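## Task

Remove the masking tape roll from the closet and set it on the desk. Then close the closet fully. The other two items must stay on the closet shelves. The robot must not fall over or finish tilted, or the task fails. Anything that stays in place only because the robot is holding it does not count as done.

## Robot and tools

Robot: TidyBot++, a four-caster mobile base (0.54 m long, 0.50 m wide, 0.38 m tall). On top sits a single seven-joint arm with a two-finger gripper. The shoulder is 0.12 m ahead of the base centre and 0.68 m up. Cameras: base_camera, and wrist_camera, which looks along the hand. Segment lengths: upper arm 0.42 m, forearm 0.31 m, hand 0.31 m. At the start the arm is folded with the hand pointing down. It sticks out up to 0.08 m ahead of the base, and the elbow can sit up to 1.15 m high. A downward-pointing hand reaches at most about 0.94 m above the floor, and only near the base.

Frames: the base frame has its origin on the floor below the base centre, with x forward, y left and z up. hand_pose is reported in this frame. It is the point between the finger pads. Its z axis runs along the fingers, and the fingers close along its y axis. The odometry frame is the base frame as it was when the scene began. base_odometry heading is positive to the left, in the range -3.142 to 3.142. It counts wheel turns, so slipping shows up as travel, and it drifts a few cm and degrees over many moves. base_tilt is in degrees, positive when leaning forward or right, with a fixed bias of about 1 degree.

execute_actions: the argument actions is a list holding one action, or an empty list to just read state and images. cameras is a list of base_camera, wrist_camera or all. Leaving it out or null gives all cameras; [] gives none. An action may contain:
- base: exactly one relative offset, measured from where the last reported state put the base. translate_m is metres forward (+) or back, from -2 to 2. strafe_m is metres left (+) or right, from -2 to 2. rotate_rad is radians counter-clockwise (+) from above, from -6.3 to 6.3.
- joints: absolute targets in radians, keyed by name. joint_1_rad can take any angle and swings the whole arm about vertical; positive is clockwise from above, the opposite of heading. joint_2_rad is the shoulder, -2.249 to 2.249. joint_3_rad can take any angle and rolls the upper arm. joint_4_rad is the elbow, -2.579 to 2.579. joint_5_rad can take any angle and rolls the forearm. joint_6_rad is the wrist, -2.099 to 2.099. joint_7_rad can take any angle and rolls the hand; with the hand down, positive is counter-clockwise from above, and at 1.57 the fingers open left/right. gripper_pos runs from 0 (open) to 1 (closed); the pad gap is about 85 x (1 - gripper_pos) mm. Tolerances: ±0.039 for joints 1-4, ±0.056 for joints 5-7, ±0.03 for the gripper. Joints that accept any angle go the short way, so make big turns in steps of under half a revolution.
- speeds: lower top speeds for this action only. translate_m and strafe_m accept 0.05-0.5 m/s, and rotate_rad accepts 0.1-1.57 rad/s; the maximum is the default.
A base move that would need more than 8.667 s is refused, as is any unknown key or out-of-range value. A refused call moves nothing. An action lasts 15 s at most. Joints and base left out of an action may still be pushing toward earlier targets. If a result reports a stop, the later motion calls in that same reply are skipped.

Planar arm model, valid with joint_1_rad = 0, joint_3_rad = 3.14 and joint_5_rad = 0. Angles are measured from vertical, positive forward. Upper arm = j2. Forearm = j2 - j4. Hand = j2 - j4 - j6. Hand reach ahead of the shoulder = sum of length x sin(angle), and height above it = sum of length x cos(angle). Closed fingertips extend about 20 mm past the hand point.

wait: seconds from 0 to 10. Commands nothing and returns the state and images. zoom_image: camera (base_camera or wrist_camera) and region [x0, y0, x1, y1] in pixels of that camera's latest full image. The origin is the top-left corner, and the region can be at most 504 x 504. finished_scene: scene is the number of the current scene. It ends that scene permanently and reports success, so the goal must already hold by itself.

Result lines. base_status and joint_status: done; off_target (stopped short and may still push); contact_stop and time_out (the motion gave up and now holds where it stopped); not_followed; limit_stop_at_motor_heat. A base that is blocked pushes until it times out and may still say done while short of the target. "joint command not followed" with a "cause:" line means the arm targets were held back, usually to avoid self-collision; the gripper part still runs. on_its_own lists motion the call did not command. motor_effort is a percentage of the maximum, with the peak in brackets; both are noisy. ARM HIT means the arm struck the base or itself. The pictures line gives the order of the images.

Cautions. Friction leaves joints slightly off target. To fix that, resend each joint as last command + (desired - read). The arm sags under a load, so never command a held joint to the angle it reads. Don't let the arm snag on anything above about 0.8 m while the base drives, and don't push or pull hard sideways on a raised hand: either can tip the robot. Backing off or retracting the arm straightens it. A torque limit (104.5 N m for joints 1-4, 51.3 N m for joints 5-7) freezes the arm for 10 s; the base keeps moving. Holding loads heats motors. MOTOR HOT appears at 60 °C, and an OVER-TEMPERATURE FAULT at 75 °C lets the arm sink. Avoid drops, slams and hard pushes. Loose objects may get bumped occasionally. Shorter robot motion time is better.

Each tool is called after "Call:" as name([rows], argument=value, ...), one row to a line, values as JSON.

## Session

Call:
execute_actions(actions=[])

Scene clock: 0.00 s.
base_odometry: x=+0.000 y=+0.000 heading=+0.000 (m, m, rad; odometry frame)
base_tilt: forward=+0.0 right=+0.0 (deg)
base_status: not commanded
joint_positions: joint_1_rad=+0.025 joint_2_rad=-0.383 joint_3_rad=+3.155 joint_4_rad=-2.511 joint_5_rad=+0.014 joint_6_rad=-0.883 joint_7_rad=+1.601 gripper_pos=+0.000
joint_status: not commanded
motor_effort: joint_1_rad=+0 joint_2_rad=+0 joint_3_rad=+1 joint_4_rad=+11 joint_5_rad=+1 joint_6_rad=-2 joint_7_rad=+1 (%)
hand_pose: x=+0.2690 y=-0.0071 z=+0.5972 quat_wxyz=(+0.005, +0.998, +0.001, +0.065) (m; base frame)
pictures: base_camera, wrist_camera
Images, in order (width x height): base_camera 644x364, wrist_camera 644x476.

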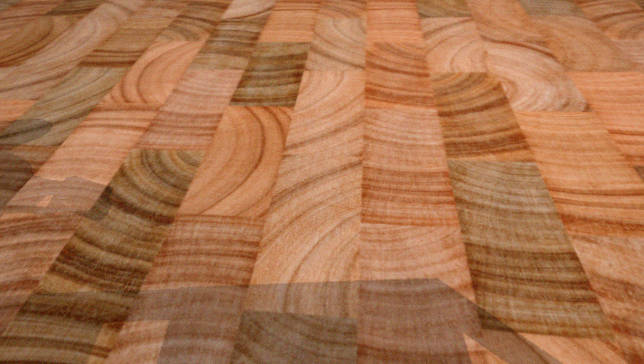

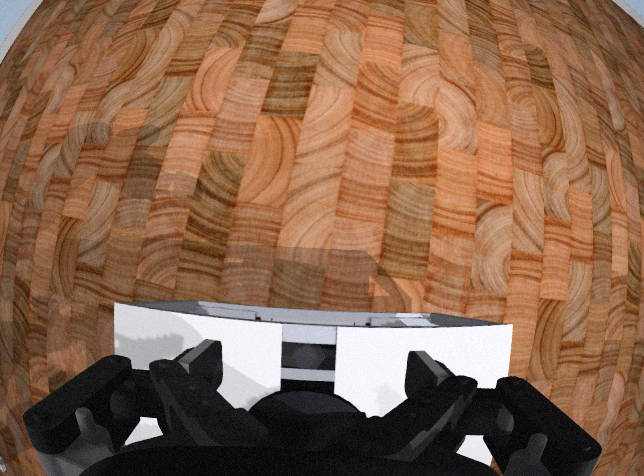

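Call:
execute_actions([
  {"joints":{"joint_6_rad":0.55}},
])

Scene clock: 2.47 s.
base_odometry: x=+0.000 y=+0.000 heading=+0.000 (m, m, rad; odometry frame)
base_tilt: forward=+0.0 right=+0.0 (deg)
base_status: not commanded
joint_positions: joint_1_rad=+0.025 joint_2_rad=-0.383 joint_3_rad=+3.155 joint_4_rad=-2.511 joint_5_rad=+0.014 joint_6_rad=+0.539 joint_7_rad=+1.601 gripper_pos=+0.000
joint_status: all done
motor_effort: joint_1_rad=+0(0) joint_2_rad=-5(5) joint_3_rad=+1(1) joint_4_rad=+18(18) joint_5_rad=+0(0) joint_6_rad=+6(6) joint_7_rad=+1(1) (%)
hand_pose: x=+0.5396 y=-0.0129 z=+0.9001 quat_wxyz=(+0.023, +0.714, +0.003, +0.700) (m; base frame)
pictures: base_camera, wrist_camera
Images, in order (width x height): base_camera 644x364, wrist_camera 644x476.

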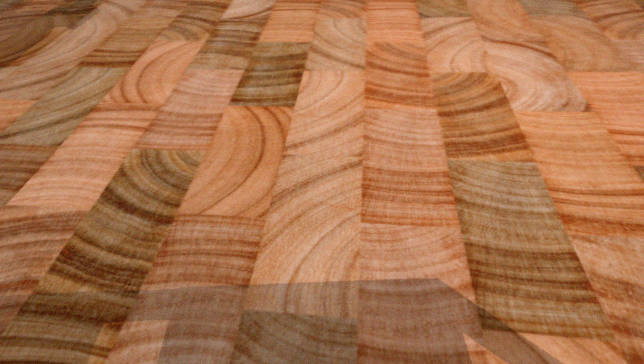

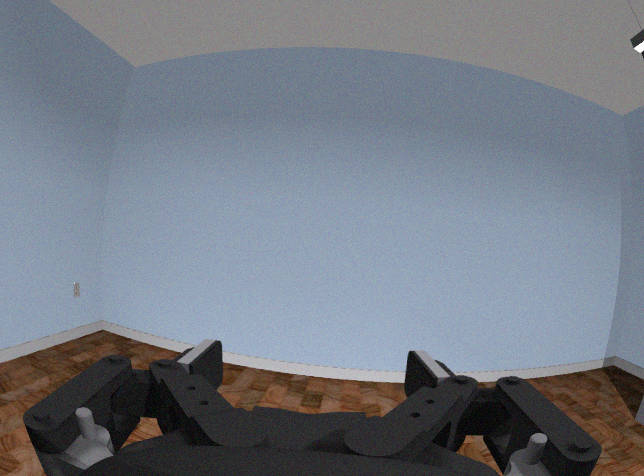

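Call:
execute_actions([
  {"base":{"rotate_rad":-1.8}},
], cameras=["wrist_camera"])

Scene clock: 5.37 s.
base_odometry: x=+0.000 y=+0.000 heading=-1.800 (m, m, rad; odometry frame)
base_tilt: forward=+0.0 right=+0.0 (deg)
base_status: done
joint_positions: joint_1_rad=+0.025 joint_2_rad=-0.383 joint_3_rad=+3.155 joint_4_rad=-2.511 joint_5_rad=+0.014 joint_6_rad=+0.539 joint_7_rad=+1.601 gripper_pos=+0.000
joint_status: not commanded
motor_effort: joint_1_rad=+0(1) joint_2_rad=-5(6) joint_3_rad=+1(2) joint_4_rad=+18(18) joint_5_rad=+0(0) joint_6_rad=+7(6) joint_7_rad=+2(1) (%)
hand_pose: x=+0.5396 y=-0.0129 z=+0.9001 quat_wxyz=(+0.023, +0.714, +0.003, +0.700) (m; base frame)
pictures: wrist_camera
Images, in order (width x height): wrist_camera 644x476.

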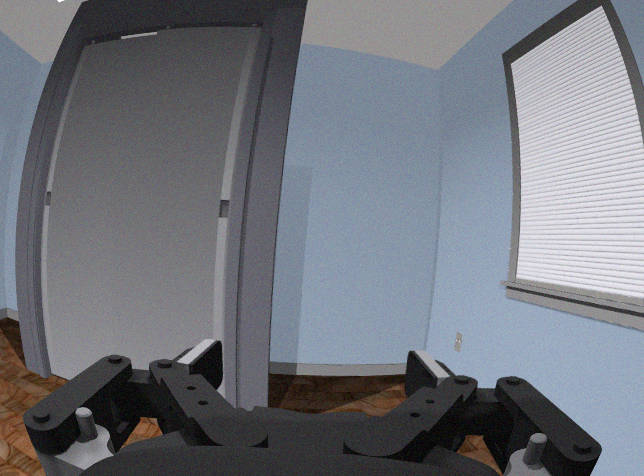

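Call:
execute_actions([
  {"base":{"rotate_rad":-2.0}},
], cameras=["wrist_camera"])

Scene clock: 8.93 s.
base_odometry: x=+0.000 y=+0.000 heading=+2.484 (m, m, rad; odometry frame)
base_tilt: forward=+0.0 right=+0.0 (deg)
base_status: done
joint_positions: joint_1_rad=+0.025 joint_2_rad=-0.383 joint_3_rad=+3.155 joint_4_rad=-2.511 joint_5_rad=+0.014 joint_6_rad=+0.539 joint_7_rad=+1.601 gripper_pos=+0.000
joint_status: not commanded
motor_effort: joint_1_rad=+0(1) joint_2_rad=-5(6) joint_3_rad=+1(2) joint_4_rad=+18(19) joint_5_rad=+1(0) joint_6_rad=+6(7) joint_7_rad=+1(1) (%)
hand_pose: x=+0.5396 y=-0.0129 z=+0.9001 quat_wxyz=(+0.023, +0.714, +0.003, +0.700) (m; base frame)
pictures: wrist_camera
Images, in order (width x height): wrist_camera 644x476.

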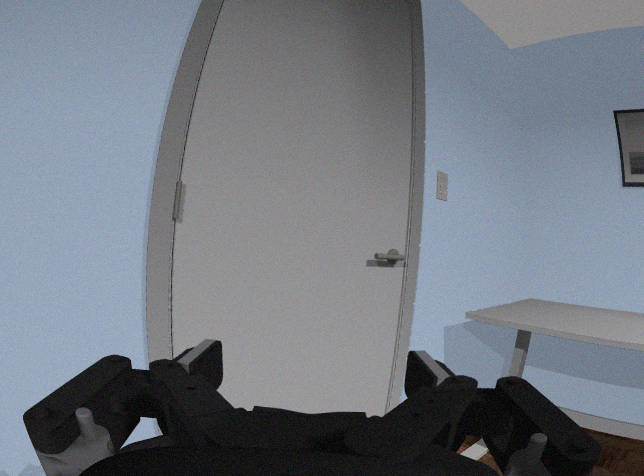

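Call:
execute_actions([
  {"base":{"rotate_rad":-0.9}},
])

Call:
execute_actions([
  {"base":{"rotate_rad":-2.9}},
])

Scene clock: 11.37 s.
base_odometry: x=+0.000 y=+0.000 heading=+1.584 (m, m, rad; odometry frame)
base_tilt: forward=+0.0 right=+0.0 (deg)
base_status: done
joint_positions: joint_1_rad=+0.025 joint_2_rad=-0.383 joint_3_rad=+3.155 joint_4_rad=-2.511 joint_5_rad=+0.014 joint_6_rad=+0.539 joint_7_rad=+1.601 gripper_pos=+0.000
joint_status: not commanded
motor_effort: joint_1_rad=+0(1) joint_2_rad=-5(6) joint_3_rad=+1(2) joint_4_rad=+19(19) joint_5_rad=+1(0) joint_6_rad=+6(6) joint_7_rad=+1(2) (%)
hand_pose: x=+0.5396 y=-0.0133 z=+0.9001 quat_wxyz=(+0.023, +0.714, +0.002, +0.700) (m; base frame)
pictures: base_camera, wrist_camera
Images, in order (width x height): base_camera 644x364, wrist_camera 644x476.

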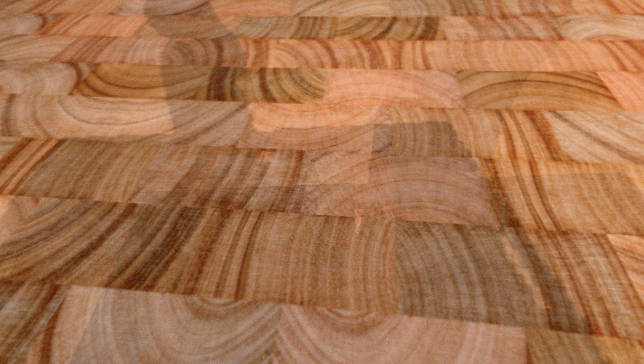

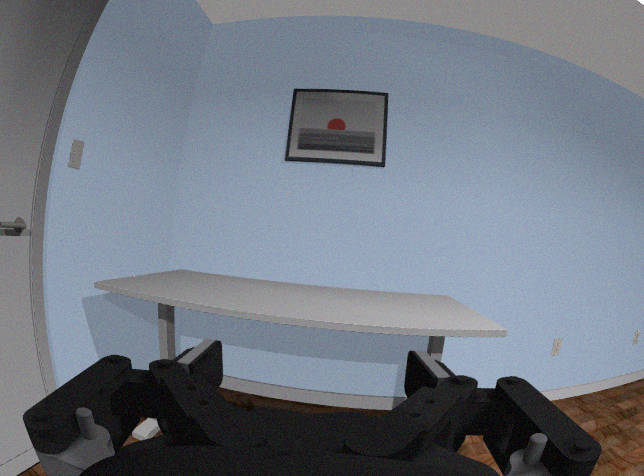

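Scene clock: 14.50 s.
base_odometry: x=+0.000 y=+0.000 heading=-1.316 (m, m, rad; odometry frame)
base_tilt: forward=+0.0 right=+0.0 (deg)
base_status: done
joint_positions: joint_1_rad=+0.025 joint_2_rad=-0.383 joint_3_rad=+3.155 joint_4_rad=-2.511 joint_5_rad=+0.014 joint_6_rad=+0.539 joint_7_rad=+1.601 gripper_pos=+0.000
joint_status: not commanded
motor_effort: joint_1_rad=+0(1) joint_2_rad=-5(6) joint_3_rad=+1(2) joint_4_rad=+19(18) joint_5_rad=+1(0) joint_6_rad=+6(6) joint_7_rad=+1(1) (%)
hand_pose: x=+0.5396 y=-0.0132 z=+0.9001 quat_wxyz=(+0.023, +0.714, +0.002, +0.700) (m; base frame)
pictures: base_camera, wrist_camera
Images, in order (width x height): base_camera 644x364, wrist_camera 644x476.

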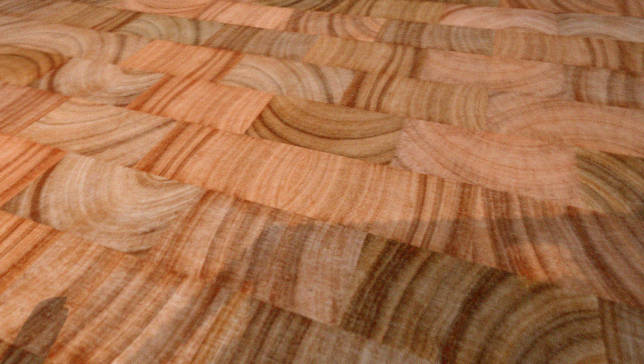

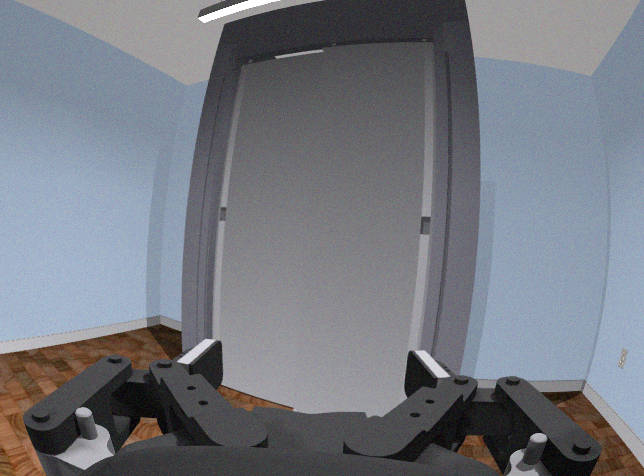

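Call:
zoom_image(camera="wrist_camera", region=[170, 20, 490, 420])

Region (170, 20, 490, 420) of wrist_camera's 644x476 image, scaled by 1.260; it fills the left 403 columns of this view, and the rest is white.

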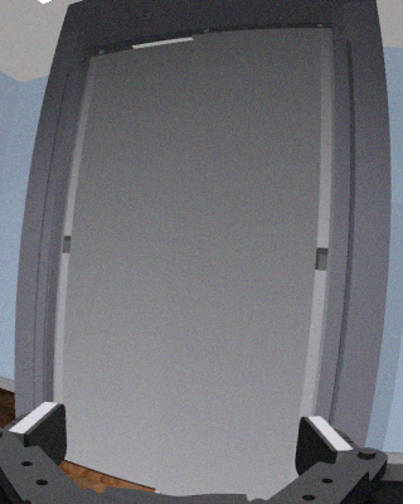

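Call:
execute_actions([
  {"base":{"rotate_rad":-0.33}},
])

Call:
execute_actions([
  {"base":{"strafe_m":0.4}},
])

Scene clock: 17.97 s.
base_odometry: x=+0.000 y=+0.000 heading=-1.645 (m, m, rad; odometry frame)
base_tilt: forward=+0.0 right=+0.0 (deg)
base_status: done
joint_positions: joint_1_rad=+0.025 joint_2_rad=-0.383 joint_3_rad=+3.156 joint_4_rad=-2.511 joint_5_rad=+0.014 joint_6_rad=+0.539 joint_7_rad=+1.601 gripper_pos=+0.000
joint_status: not commanded
motor_effort: joint_1_rad=+0(1) joint_2_rad=-5(5) joint_3_rad=+1(2) joint_4_rad=+19(18) joint_5_rad=+1(0) joint_6_rad=+6(6) joint_7_rad=+1(1) (%)
hand_pose: x=+0.5396 y=-0.0135 z=+0.9001 quat_wxyz=(+0.024, +0.714, +0.002, +0.700) (m; base frame)
pictures: base_camera, wrist_camera
Images, in order (width x height): base_camera 644x364, wrist_camera 644x476.

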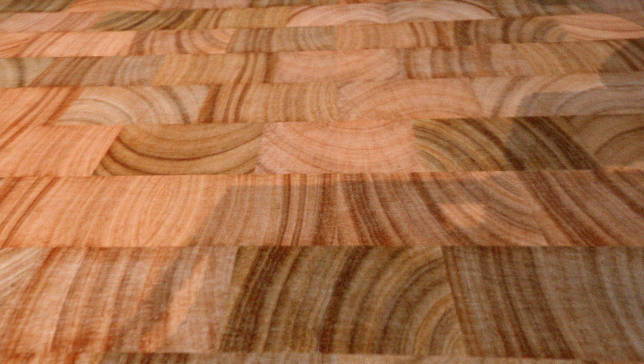

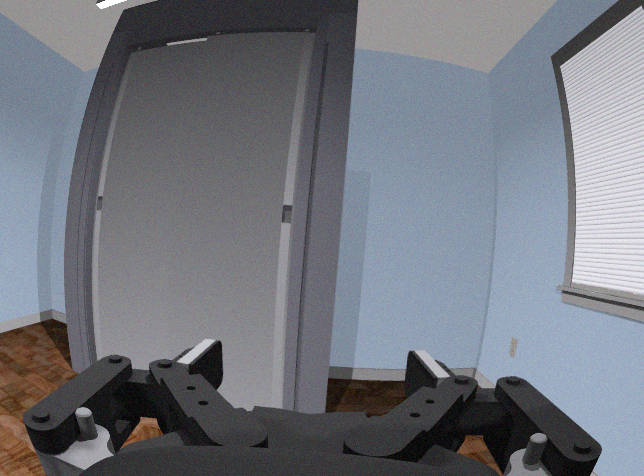

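Scene clock: 20.10 s.
base_odometry: x=+0.399 y=-0.030 heading=-1.646 (m, m, rad; odometry frame)
base_tilt: forward=+0.0 right=+0.0 (deg)
base_status: done
joint_positions: joint_1_rad=+0.025 joint_2_rad=-0.383 joint_3_rad=+3.155 joint_4_rad=-2.511 joint_5_rad=+0.014 joint_6_rad=+0.539 joint_7_rad=+1.601 gripper_pos=+0.000
joint_status: not commanded
motor_effort: joint_1_rad=+0(1) joint_2_rad=-5(5) joint_3_rad=+1(3) joint_4_rad=+19(18) joint_5_rad=+0(0) joint_6_rad=+7(6) joint_7_rad=+1(1) (%)
hand_pose: x=+0.5396 y=-0.0131 z=+0.9001 quat_wxyz=(+0.023, +0.714, +0.003, +0.700) (m; base frame)
pictures: base_camera, wrist_camera
Images, in order (width x height): base_camera 644x364, wrist_camera 644x476.

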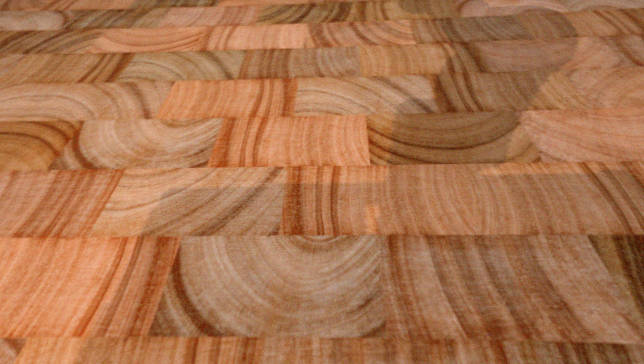

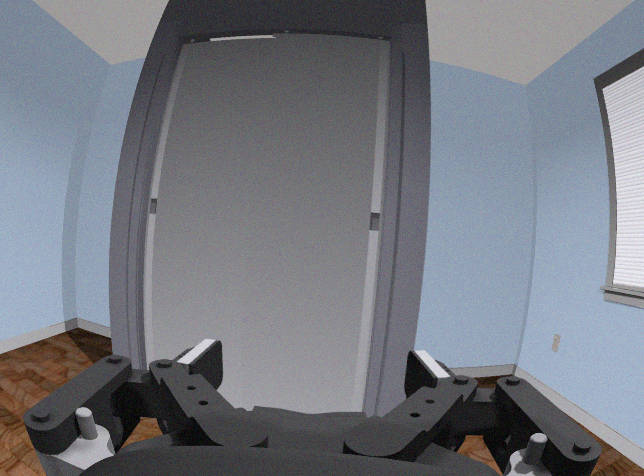

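Call:
execute_actions([
  {"base":{"strafe_m":-0.23},"joints":{"joint_1_rad":0,"joint_2_rad":0,"joint_3_rad":3.14,"joint_4_rad":-1.9,"joint_5_rad":0,"joint_6_rad":0.33,"joint_7_rad":1.57,"gripper_pos":1}},
], cameras=[])

Call:
execute_actions([
  {"base":{"translate_m":0.5}},
])

Scene clock: 25.50 s.
base_odometry: x=+0.169 y=-0.013 heading=-1.645 (m, m, rad; odometry frame)
base_tilt: forward=+0.0 right=+0.0 (deg)
base_status: done
joint_positions: joint_1_rad=+0.010 joint_2_rad=-0.006 joint_3_rad=+3.151 joint_4_rad=-1.919 joint_5_rad=+0.014 joint_6_rad=+0.364 joint_7_rad=+1.591 gripper_pos=+0.999
joint_status: all done
motor_effort: joint_1_rad=+0(1) joint_2_rad=-20(20) joint_3_rad=+0(3) joint_4_rad=+20(19) joint_5_rad=+1(0) joint_6_rad=+6(6) joint_7_rad=+1(2) (%)
hand_pose: x=+0.7238 y=-0.0094 z=+1.0040 quat_wxyz=(+0.018, +0.699, +0.007, +0.715) (m; base frame)
pictures: none
No camera images: the call's "cameras" was empty. Leave "cameras" out to get every camera's image.

Scene clock: 27.87 s.
base_odometry: x=+0.132 y=-0.512 heading=-1.646 (m, m, rad; odometry frame)
base_tilt: forward=+0.0 right=+0.0 (deg)
base_status: done
joint_positions: joint_1_rad=+0.010 joint_2_rad=+0.004 joint_3_rad=+3.151 joint_4_rad=-1.916 joint_5_rad=+0.014 joint_6_rad=+0.361 joint_7_rad=+1.591 gripper_pos=+0.999
joint_status: not commanded
motor_effort: joint_1_rad=+0(0) joint_2_rad=-20(23) joint_3_rad=+1(0) joint_4_rad=+20(21) joint_5_rad=+0(0) joint_6_rad=+6(7) joint_7_rad=+1(1) (%)
hand_pose: x=+0.7275 y=-0.0094 z=+0.9988 quat_wxyz=(+0.017, +0.703, +0.007, +0.711) (m; base frame)
pictures: base_camera, wrist_camera
Images, in order (width x height): base_camera 644x364, wrist_camera 644x476.

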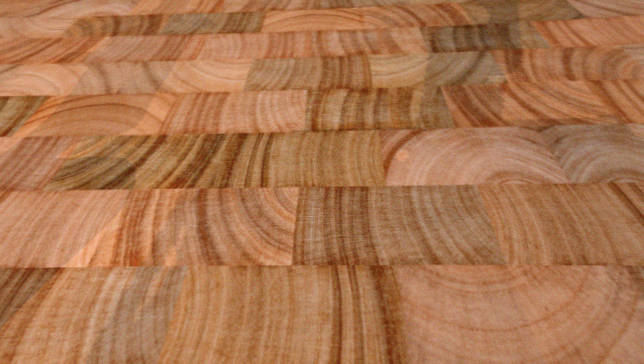

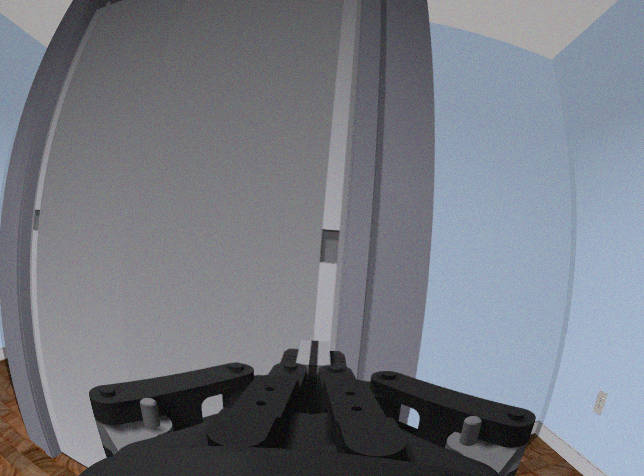

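Call:
execute_actions([
  {"base":{"translate_m":0.25},"joints":{"joint_7_rad":3.14}},
])

Scene clock: 31.60 s.
base_odometry: x=+0.113 y=-0.762 heading=-1.646 (m, m, rad; odometry frame)
base_tilt: forward=+0.0 right=+0.0 (deg)
base_status: done
joint_positions: joint_1_rad=+0.010 joint_2_rad=+0.006 joint_3_rad=+3.151 joint_4_rad=-1.915 joint_5_rad=+0.014 joint_6_rad=+0.361 joint_7_rad=+3.140 gripper_pos=+0.999
joint_status: all done
motor_effort: joint_1_rad=+0(1) joint_2_rad=-20(24) joint_3_rad=+0(1) joint_4_rad=+19(21) joint_5_rad=+0(0) joint_6_rad=+7(6) joint_7_rad=+1(1) (%)
hand_pose: x=+0.7280 y=-0.0094 z=+0.9984 quat_wxyz=(+0.510, +0.498, +0.496, +0.496) (m; base frame)
pictures: base_camera, wrist_camera
Images, in order (width x height): base_camera 644x364, wrist_camera 644x476.

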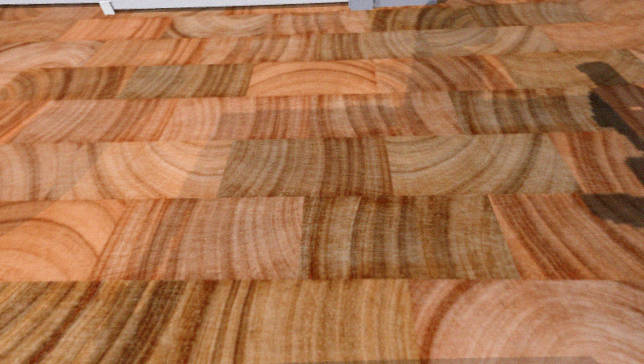

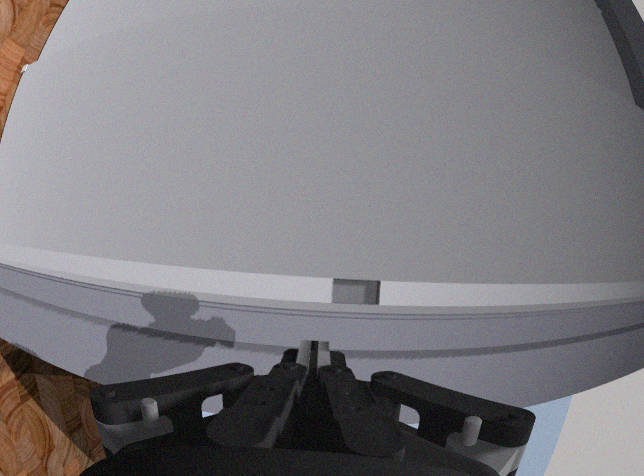

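Call:
execute_actions([
  {"base":{"translate_m":0.12},"joints":{"joint_4_rad":-1.71,"joint_6_rad":0.14}},
])

Scene clock: 34.30 s.
base_odometry: x=+0.104 y=-0.881 heading=-1.646 (m, m, rad; odometry frame)
base_tilt: forward=+0.0 right=+0.0 (deg)
base_status: done
joint_positions: joint_1_rad=+0.010 joint_2_rad=+0.004 joint_3_rad=+3.151 joint_4_rad=-1.724 joint_5_rad=+0.014 joint_6_rad=+0.173 joint_7_rad=+3.140 gripper_pos=+0.999
joint_status: all done
motor_effort: joint_1_rad=+0(1) joint_2_rad=-21(24) joint_3_rad=+1(0) joint_4_rad=+21(21) joint_5_rad=+0(0) joint_6_rad=+7(7) joint_7_rad=+1(1) (%)
hand_pose: x=+0.7424 y=-0.0104 z=+1.0584 quat_wxyz=(+0.512, +0.497, +0.495, +0.496) (m; base frame)
pictures: base_camera, wrist_camera
Images, in order (width x height): base_camera 644x364, wrist_camera 644x476.

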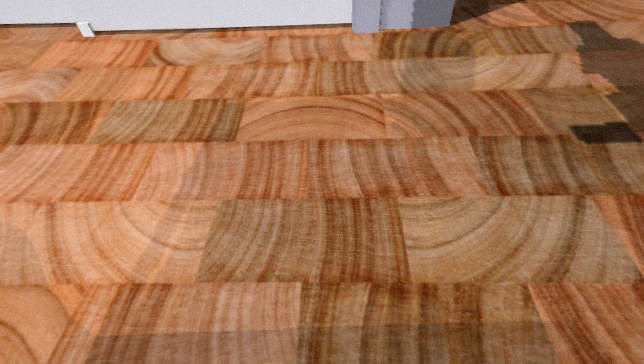

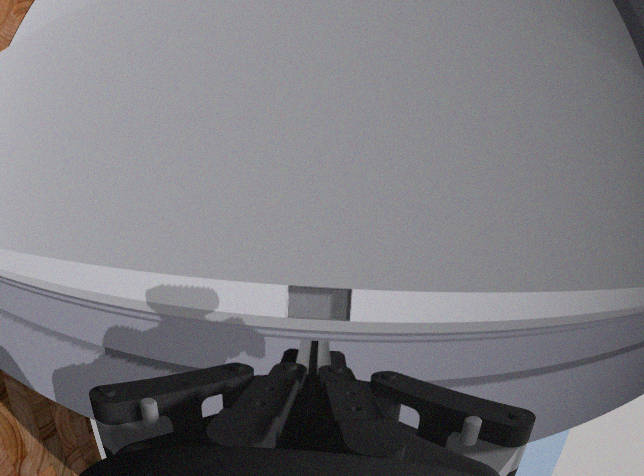

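Call:
execute_actions([
  {"base":{"translate_m":0.1},"speeds":{"translate_m":0.2}},
], cameras=["wrist_camera"])

Scene clock: 37.17 s.
base_odometry: x=+0.096 y=-0.981 heading=-1.646 (m, m, rad; odometry frame)
base_tilt: forward=+0.0 right=+0.0 (deg)
base_status: done
joint_positions: joint_1_rad=+0.010 joint_2_rad=+0.004 joint_3_rad=+3.151 joint_4_rad=-1.724 joint_5_rad=+0.014 joint_6_rad=+0.171 joint_7_rad=+3.140 gripper_pos=+0.999
joint_status: not commanded
motor_effort: joint_1_rad=+0(1) joint_2_rad=-21(24) joint_3_rad=+0(0) joint_4_rad=+21(21) joint_5_rad=+0(0) joint_6_rad=+7(6) joint_7_rad=+1(1) (%)
hand_pose: x=+0.7424 y=-0.0104 z=+1.0580 quat_wxyz=(+0.511, +0.498, +0.495, +0.496) (m; base frame)
pictures: wrist_camera
Images, in order (width x height): wrist_camera 644x476.

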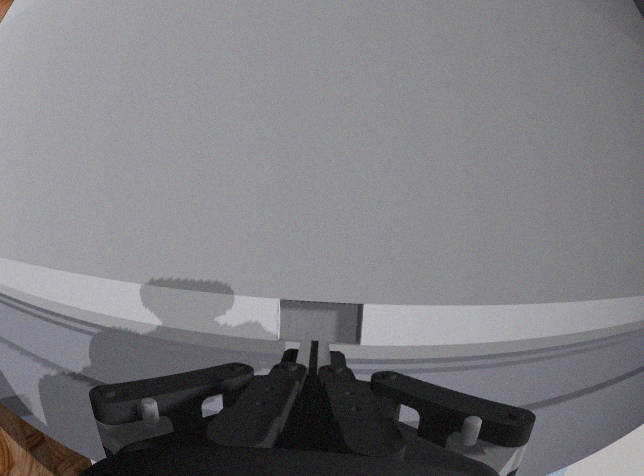

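Call:
execute_actions([
  {"base":{"translate_m":0.07},"speeds":{"translate_m":0.1}},
], cameras=["wrist_camera"])

Scene clock: 39.13 s.
base_odometry: x=+0.091 y=-1.051 heading=-1.647 (m, m, rad; odometry frame)
base_tilt: forward=+0.0 right=+0.0 (deg)
base_status: done
joint_positions: joint_1_rad=+0.010 joint_2_rad=+0.002 joint_3_rad=+3.151 joint_4_rad=-1.724 joint_5_rad=+0.014 joint_6_rad=+0.171 joint_7_rad=+3.140 gripper_pos=+0.999
joint_status: not commanded
motor_effort: joint_1_rad=+0(1) joint_2_rad=-21(24) joint_3_rad=+0(0) joint_4_rad=+20(21) joint_5_rad=+0(0) joint_6_rad=+6(7) joint_7_rad=+1(1) (%)
hand_pose: x=+0.7419 y=-0.0104 z=+1.0588 quat_wxyz=(+0.511, +0.497, +0.495, +0.496) (m; base frame)
pictures: wrist_camera
Images, in order (width x height): wrist_camera 644x476.

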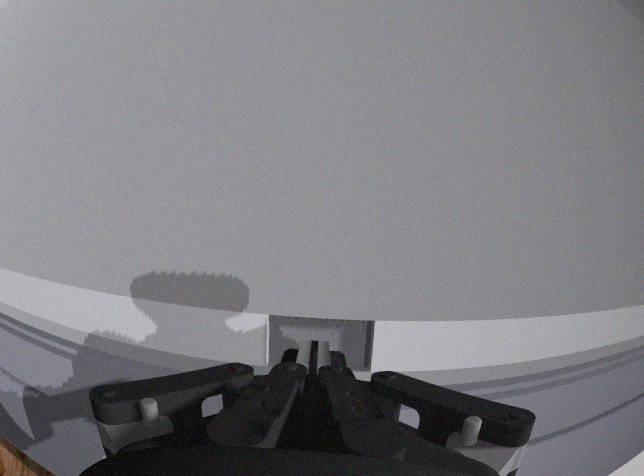

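Call:
execute_actions([
  {"base":{"strafe_m":-0.015},"speeds":{"strafe_m":0.05}},
], cameras=[])

Call:
execute_actions([
  {"base":{"translate_m":0.04},"speeds":{"translate_m":0.05}},
], cameras=["wrist_camera"])

Scene clock: 43.53 s.
base_odometry: x=+0.076 y=-1.050 heading=-1.646 (m, m, rad; odometry frame)
base_tilt: forward=+0.0 right=+0.0 (deg)
base_status: done
joint_positions: joint_1_rad=+0.007 joint_2_rad=+0.002 joint_3_rad=+3.149 joint_4_rad=-1.724 joint_5_rad=+0.014 joint_6_rad=+0.171 joint_7_rad=+3.140 gripper_pos=+0.999
joint_status: not commanded
motor_effort: joint_1_rad=+0(3) joint_2_rad=-21(23) joint_3_rad=+1(3) joint_4_rad=+20(21) joint_5_rad=+0(0) joint_6_rad=+6(8) joint_7_rad=+1(1) (%)
hand_pose: x=+0.7419 y=-0.0071 z=+1.0588 quat_wxyz=(+0.510, +0.496, +0.496, +0.498) (m; base frame)
pictures: none
No camera images: the call's "cameras" was empty. Leave "cameras" out to get every camera's image.

Scene clock: 44.80 s.
base_odometry: x=+0.072 y=-1.090 heading=-1.647 (m, m, rad; odometry frame)
base_tilt: forward=+0.0 right=+0.0 (deg)
base_status: done
joint_positions: joint_1_rad=+0.007 joint_2_rad=+0.002 joint_3_rad=+3.149 joint_4_rad=-1.724 joint_5_rad=+0.014 joint_6_rad=+0.171 joint_7_rad=+3.140 gripper_pos=+0.999
joint_status: not commanded
motor_effort: joint_1_rad=+0(1) joint_2_rad=-21(24) joint_3_rad=+1(1) joint_4_rad=+20(20) joint_5_rad=+0(0) joint_6_rad=+6(7) joint_7_rad=+1(1) (%)
hand_pose: x=+0.7417 y=-0.0071 z=+1.0591 quat_wxyz=(+0.510, +0.496, +0.496, +0.498) (m; base frame)
pictures: wrist_camera
Images, in order (width x height): wrist_camera 644x476.

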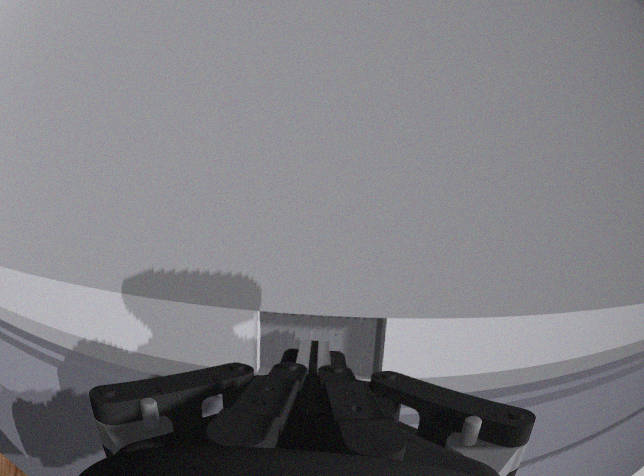

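Call:
execute_actions([
  {"base":{"translate_m":0.035},"speeds":{"translate_m":0.05}},
], cameras=["wrist_camera"])

Scene clock: 46.60 s.
base_odometry: x=+0.070 y=-1.125 heading=-1.647 (m, m, rad; odometry frame)
base_tilt: forward=+0.0 right=+0.0 (deg)
base_status: done
joint_positions: joint_1_rad=+0.007 joint_2_rad=+0.001 joint_3_rad=+3.149 joint_4_rad=-1.724 joint_5_rad=+0.014 joint_6_rad=+0.171 joint_7_rad=+3.140 gripper_pos=+0.999
joint_status: not commanded
motor_effort: joint_1_rad=+0(0) joint_2_rad=-21(24) joint_3_rad=+1(0) joint_4_rad=+20(20) joint_5_rad=+0(0) joint_6_rad=+6(6) joint_7_rad=+1(1) (%)
hand_pose: x=+0.7414 y=-0.0071 z=+1.0595 quat_wxyz=(+0.510, +0.496, +0.496, +0.498) (m; base frame)
pictures: wrist_camera
Images, in order (width x height): wrist_camera 644x476.

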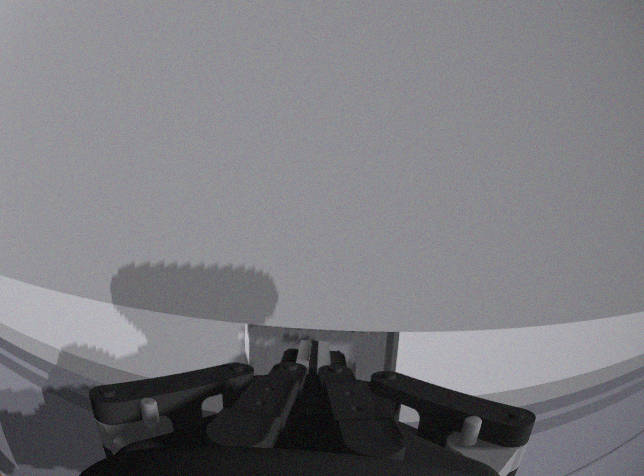

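Call:
execute_actions([
  {"base":{"translate_m":0.018},"speeds":{"translate_m":0.05}},
], cameras=["wrist_camera"])

Scene clock: 48.03 s.
base_odometry: x=+0.068 y=-1.144 heading=-1.647 (m, m, rad; odometry frame)
base_tilt: forward=+0.0 right=+0.0 (deg)
base_status: done
joint_positions: joint_1_rad=+0.007 joint_2_rad=-0.001 joint_3_rad=+3.149 joint_4_rad=-1.723 joint_5_rad=+0.014 joint_6_rad=+0.170 joint_7_rad=+3.140 gripper_pos=+0.999
joint_status: not commanded
motor_effort: joint_1_rad=+0(1) joint_2_rad=-21(23) joint_3_rad=+0(0) joint_4_rad=+20(22) joint_5_rad=+0(0) joint_6_rad=+7(8) joint_7_rad=+1(1) (%)
hand_pose: x=+0.7407 y=-0.0071 z=+1.0606 quat_wxyz=(+0.511, +0.495, +0.496, +0.498) (m; base frame)
pictures: wrist_camera
Images, in order (width x height): wrist_camera 644x476.

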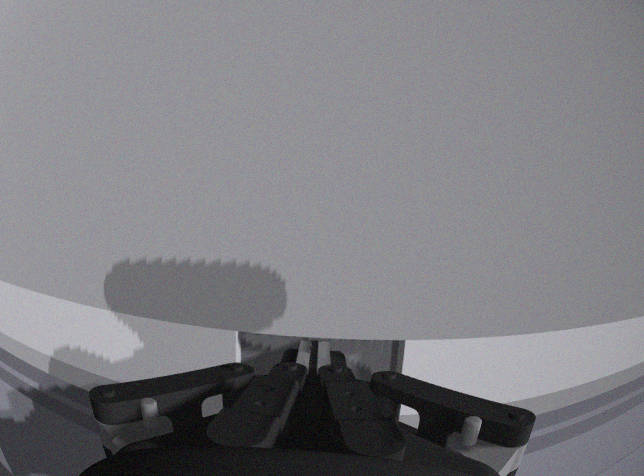

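Try strafing left.

Call:
execute_actions([
  {"base":{"strafe_m":0.06},"speeds":{"strafe_m":0.05}},
])

Scene clock: 50.60 s.
base_odometry: x=+0.128 y=-1.148 heading=-1.647 (m, m, rad; odometry frame)
base_tilt: forward=+0.0 right=+0.0 (deg)
base_status: done
joint_positions: joint_1_rad=+0.021 joint_2_rad=-0.001 joint_3_rad=+3.163 joint_4_rad=-1.723 joint_5_rad=+0.014 joint_6_rad=+0.170 joint_7_rad=+3.140 gripper_pos=+0.999
joint_status: not commanded
motor_effort: joint_1_rad=-3(7) joint_2_rad=-21(22) joint_3_rad=-3(7) joint_4_rad=+21(21) joint_5_rad=+1(1) joint_6_rad=+7(7) joint_7_rad=+1(1) (%)
hand_pose: x=+0.7404 y=-0.0242 z=+1.0606 quat_wxyz=(+0.517, +0.502, +0.489, +0.491) (m; base frame)
pictures: base_camera, wrist_camera
Images, in order (width x height): base_camera 644x364, wrist_camera 644x476.

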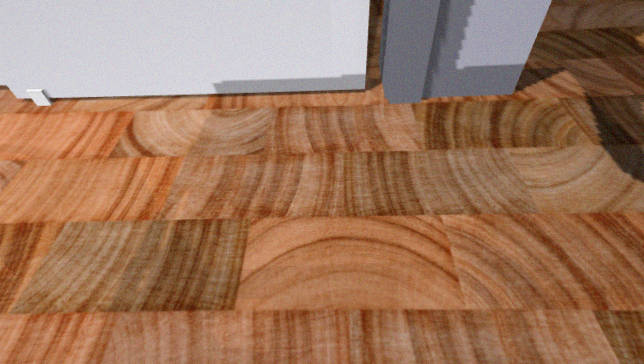

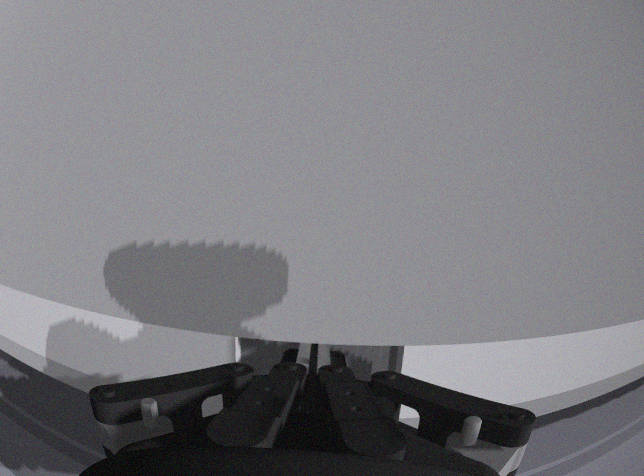

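Call:
execute_actions([
  {"base":{"strafe_m":0.25},"speeds":{"strafe_m":0.12}},
])

Scene clock: 54.33 s.
base_odometry: x=+0.377 y=-1.168 heading=-1.647 (m, m, rad; odometry frame)
base_tilt: forward=+0.0 right=+0.0 (deg)
base_status: done
joint_positions: joint_1_rad=+0.014 joint_2_rad=-0.001 joint_3_rad=+3.157 joint_4_rad=-1.723 joint_5_rad=+0.014 joint_6_rad=+0.170 joint_7_rad=+3.140 gripper_pos=+0.999
joint_status: not commanded
motor_effort: joint_1_rad=-1(10) joint_2_rad=-21(21) joint_3_rad=+0(10) joint_4_rad=+20(21) joint_5_rad=+0(2) joint_6_rad=+7(6) joint_7_rad=+1(1) (%)
hand_pose: x=+0.7406 y=-0.0163 z=+1.0606 quat_wxyz=(+0.514, +0.499, +0.492, +0.494) (m; base frame)
pictures: base_camera, wrist_camera
Images, in order (width x height): base_camera 644x364, wrist_camera 644x476.

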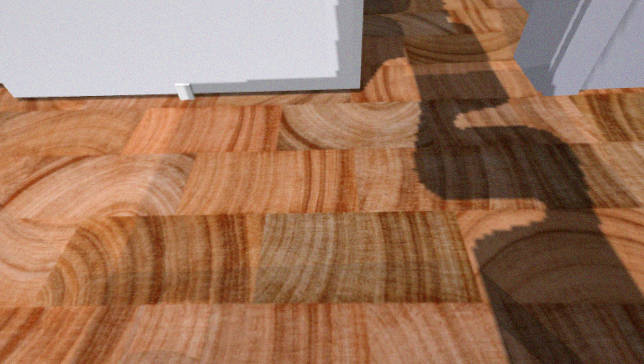

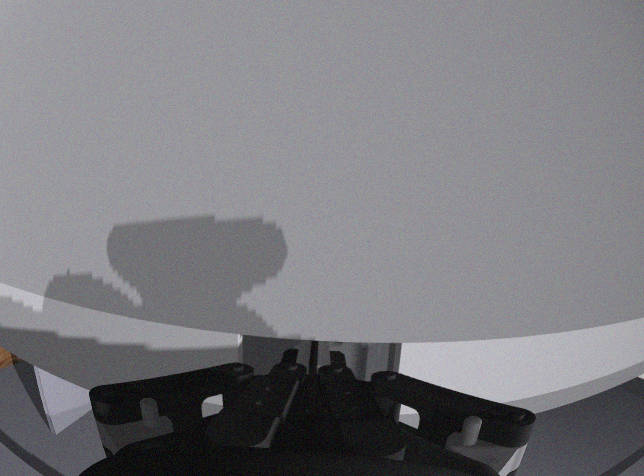

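Call:
execute_actions([
  {"base":{"translate_m":0.007},"speeds":{"translate_m":0.05}},
], cameras=[])

Call:
execute_actions([
  {"base":{"strafe_m":0.22},"speeds":{"strafe_m":0.12}},
])

Scene clock: 55.57 s.
base_odometry: x=+0.377 y=-1.174 heading=-1.647 (m, m, rad; odometry frame)
base_tilt: forward=+0.0 right=+0.0 (deg)
base_status: done
joint_positions: joint_1_rad=+0.014 joint_2_rad=-0.001 joint_3_rad=+3.157 joint_4_rad=-1.723 joint_5_rad=+0.014 joint_6_rad=+0.169 joint_7_rad=+3.140 gripper_pos=+0.999
joint_status: not commanded
motor_effort: joint_1_rad=-2(4) joint_2_rad=-21(24) joint_3_rad=-2(4) joint_4_rad=+19(21) joint_5_rad=+1(1) joint_6_rad=+7(7) joint_7_rad=+1(1) (%)
hand_pose: x=+0.7407 y=-0.0164 z=+1.0604 quat_wxyz=(+0.514, +0.499, +0.492, +0.494) (m; base frame)
pictures: none
No camera images: the call's "cameras" was empty. Leave "cameras" out to get every camera's image.

Scene clock: 58.13 s.
base_odometry: x=+0.596 y=-1.191 heading=-1.647 (m, m, rad; odometry frame)
base_tilt: forward=+0.0 right=+0.0 (deg)
base_status: done
joint_positions: joint_1_rad=+0.014 joint_2_rad=-0.001 joint_3_rad=+3.157 joint_4_rad=-1.723 joint_5_rad=+0.014 joint_6_rad=+0.169 joint_7_rad=+3.140 gripper_pos=+0.999
joint_status: not commanded
motor_effort: joint_1_rad=-1(10) joint_2_rad=-21(23) joint_3_rad=-1(10) joint_4_rad=+21(21) joint_5_rad=+0(2) joint_6_rad=+6(7) joint_7_rad=+1(1) (%)
hand_pose: x=+0.7407 y=-0.0156 z=+1.0604 quat_wxyz=(+0.514, +0.499, +0.492, +0.494) (m; base frame)
pictures: base_camera, wrist_camera
Images, in order (width x height): base_camera 644x364, wrist_camera 644x476.

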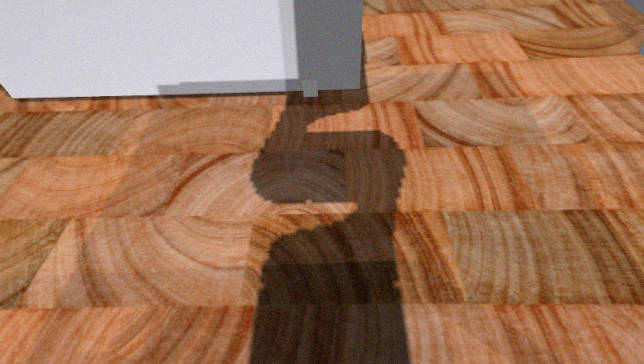

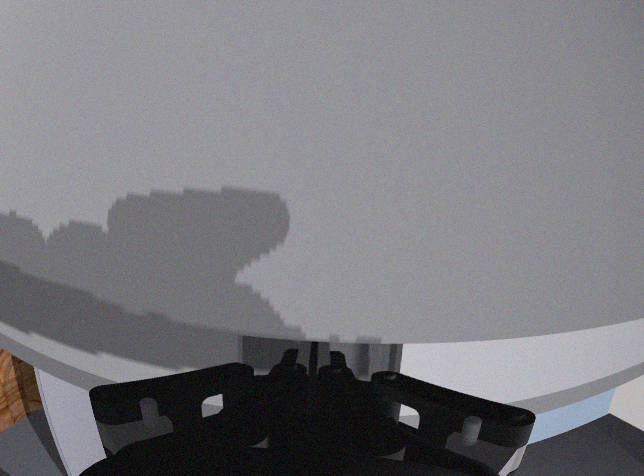

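Call:
execute_actions([
  {"base":{"translate_m":-0.2}},
], cameras=[])

Call:
execute_actions([
  {"base":{"strafe_m":-0.3},"joints":{"joint_7_rad":1.57,"gripper_pos":0}},
])

Scene clock: 60.53 s.
base_odometry: x=+0.612 y=-0.992 heading=-1.647 (m, m, rad; odometry frame)
base_tilt: forward=+0.0 right=+0.0 (deg)
base_status: done
joint_positions: joint_1_rad=+0.010 joint_2_rad=-0.006 joint_3_rad=+3.153 joint_4_rad=-1.723 joint_5_rad=+0.014 joint_6_rad=+0.169 joint_7_rad=+3.140 gripper_pos=+0.999
joint_status: not commanded
motor_effort: joint_1_rad=+0(1) joint_2_rad=-21(24) joint_3_rad=+1(0) joint_4_rad=+20(22) joint_5_rad=+0(0) joint_6_rad=+7(7) joint_7_rad=+1(1) (%)
hand_pose: x=+0.7388 y=-0.0116 z=+1.0638 quat_wxyz=(+0.514, +0.496, +0.493, +0.497) (m; base frame)
pictures: none
No camera images: the call's "cameras" was empty. Leave "cameras" out to get every camera's image.

Scene clock: 62.43 s.
base_odometry: x=+0.313 y=-0.969 heading=-1.648 (m, m, rad; odometry frame)
base_tilt: forward=+0.0 right=+0.0 (deg)
base_status: done
joint_positions: joint_1_rad=+0.006 joint_2_rad=-0.006 joint_3_rad=+3.147 joint_4_rad=-1.723 joint_5_rad=+0.014 joint_6_rad=+0.169 joint_7_rad=+1.570 gripper_pos=+0.000
joint_status: all done
motor_effort: joint_1_rad=+0(2) joint_2_rad=-20(21) joint_3_rad=+0(2) joint_4_rad=+21(21) joint_5_rad=+0(0) joint_6_rad=+7(6) joint_7_rad=+1(0) (%)
hand_pose: x=+0.7388 y=-0.0048 z=+1.0638 quat_wxyz=(+0.008, +0.699, +0.001, +0.715) (m; base frame)
pictures: base_camera, wrist_camera
Images, in order (width x height): base_camera 644x364, wrist_camera 644x476.

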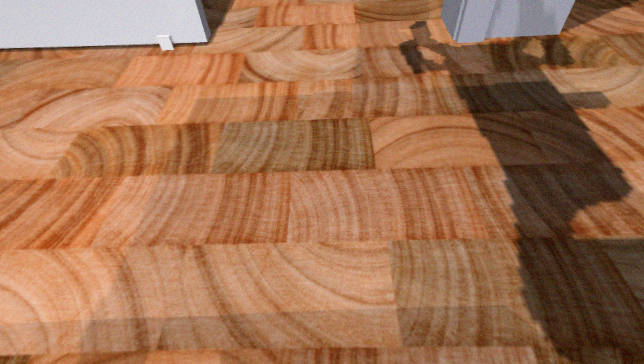

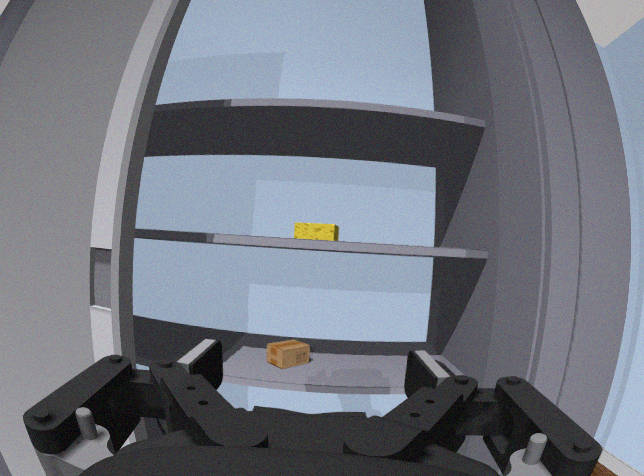

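Call:
execute_actions([
  {"base":{"translate_m":0.25},"joints":{"joint_6_rad":-0.3},"speeds":{"translate_m":0.3}},
])

Scene clock: 65.43 s.
base_odometry: x=+0.293 y=-1.218 heading=-1.648 (m, m, rad; odometry frame)
base_tilt: forward=+0.0 right=+0.0 (deg)
base_status: done
joint_positions: joint_1_rad=+0.006 joint_2_rad=-0.001 joint_3_rad=+3.147 joint_4_rad=-1.718 joint_5_rad=+0.014 joint_6_rad=-0.290 joint_7_rad=+1.570 gripper_pos=+0.000
joint_status: all done
motor_effort: joint_1_rad=+0(0) joint_2_rad=-21(23) joint_3_rad=+1(0) joint_4_rad=+20(22) joint_5_rad=+0(0) joint_6_rad=+5(7) joint_7_rad=+1(2) (%)
hand_pose: x=+0.7118 y=-0.0065 z=+0.9250 quat_wxyz=(+0.008, +0.843, -0.001, +0.537) (m; base frame)
pictures: base_camera, wrist_camera
Images, in order (width x height): base_camera 644x364, wrist_camera 644x476.

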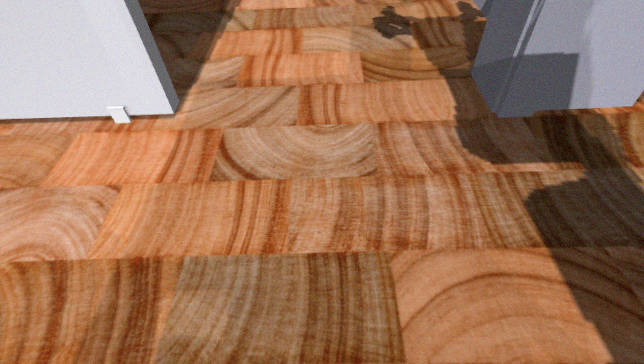

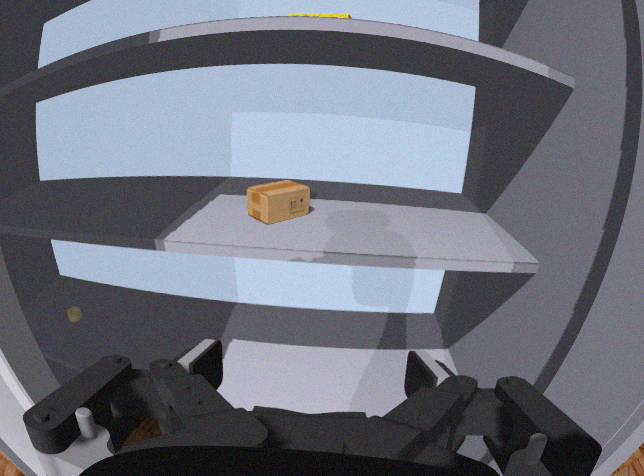

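Call:
execute_actions([
  {"base":{"translate_m":-0.17},"joints":{"joint_6_rad":0.16,"joint_7_rad":3.14,"gripper_pos":1}},
], cameras=[])

Call:
execute_actions([
  {"base":{"strafe_m":0.275}},
], cameras=["wrist_camera"])

Scene clock: 69.40 s.
base_odometry: x=+0.306 y=-1.049 heading=-1.648 (m, m, rad; odometry frame)
base_tilt: forward=+0.0 right=+0.0 (deg)
base_status: done
joint_positions: joint_1_rad=+0.005 joint_2_rad=-0.005 joint_3_rad=+3.146 joint_4_rad=-1.718 joint_5_rad=+0.014 joint_6_rad=+0.132 joint_7_rad=+3.140 gripper_pos=+0.999
joint_status: all done
motor_effort: joint_1_rad=+0(2) joint_2_rad=-21(23) joint_3_rad=+1(2) joint_4_rad=+20(21) joint_5_rad=+0(0) joint_6_rad=+6(6) joint_7_rad=+1(1) (%)
hand_pose: x=+0.7394 y=-0.0037 z=+1.0546 quat_wxyz=(+0.502, +0.501, +0.504, +0.492) (m; base frame)
pictures: none
No camera images: the call's "cameras" was empty. Leave "cameras" out to get every camera's image.

Scene clock: 71.27 s.
base_odometry: x=+0.580 y=-1.070 heading=-1.647 (m, m, rad; odometry frame)
base_tilt: forward=+0.0 right=+0.0 (deg)
base_status: done
joint_positions: joint_1_rad=-0.001 joint_2_rad=-0.005 joint_3_rad=+3.140 joint_4_rad=-1.718 joint_5_rad=+0.014 joint_6_rad=+0.132 joint_7_rad=+3.140 gripper_pos=+0.999
joint_status: not commanded
motor_effort: joint_1_rad=+0(2) joint_2_rad=-21(22) joint_3_rad=+1(2) joint_4_rad=+21(21) joint_5_rad=+0(0) joint_6_rad=+6(7) joint_7_rad=+1(1) (%)
hand_pose: x=+0.7393 y=+0.0035 z=+1.0546 quat_wxyz=(+0.499, +0.498, +0.507, +0.495) (m; base frame)
pictures: wrist_camera
Images, in order (width x height): wrist_camera 644x476.

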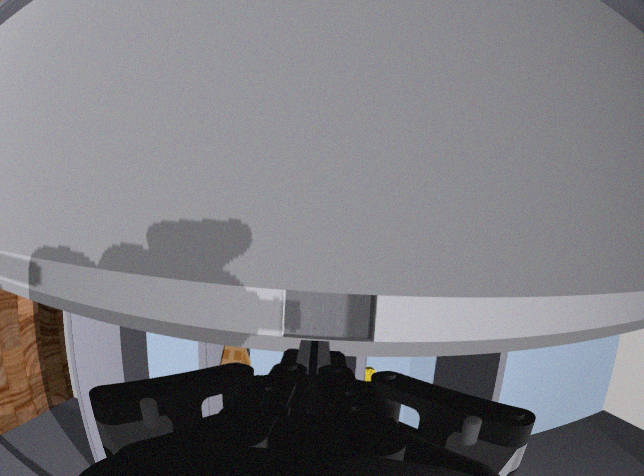

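Call:
execute_actions([
  {"base":{"translate_m":0.09},"joints":{"joint_6_rad":0.2},"speeds":{"translate_m":0.1}},
], cameras=["wrist_camera"])

Scene clock: 74.17 s.
base_odometry: x=+0.574 y=-1.159 heading=-1.647 (m, m, rad; odometry frame)
base_tilt: forward=+0.0 right=+0.0 (deg)
base_status: done
joint_positions: joint_1_rad=-0.001 joint_2_rad=+0.001 joint_3_rad=+3.140 joint_4_rad=-1.718 joint_5_rad=+0.014 joint_6_rad=+0.171 joint_7_rad=+3.140 gripper_pos=+0.999
joint_status: all done
motor_effort: joint_1_rad=+0(0) joint_2_rad=-21(24) joint_3_rad=+0(1) joint_4_rad=+20(21) joint_5_rad=+0(0) joint_6_rad=+6(7) joint_7_rad=+1(1) (%)
hand_pose: x=+0.7414 y=+0.0037 z=+1.0632 quat_wxyz=(+0.508, +0.490, +0.499, +0.504) (m; base frame)
pictures: wrist_camera
Images, in order (width x height): wrist_camera 644x476.

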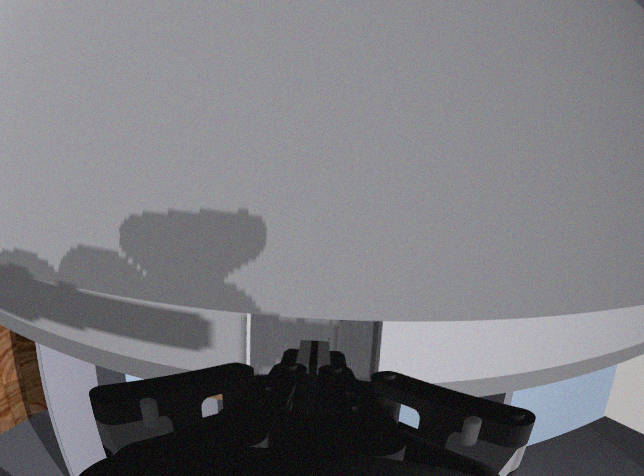

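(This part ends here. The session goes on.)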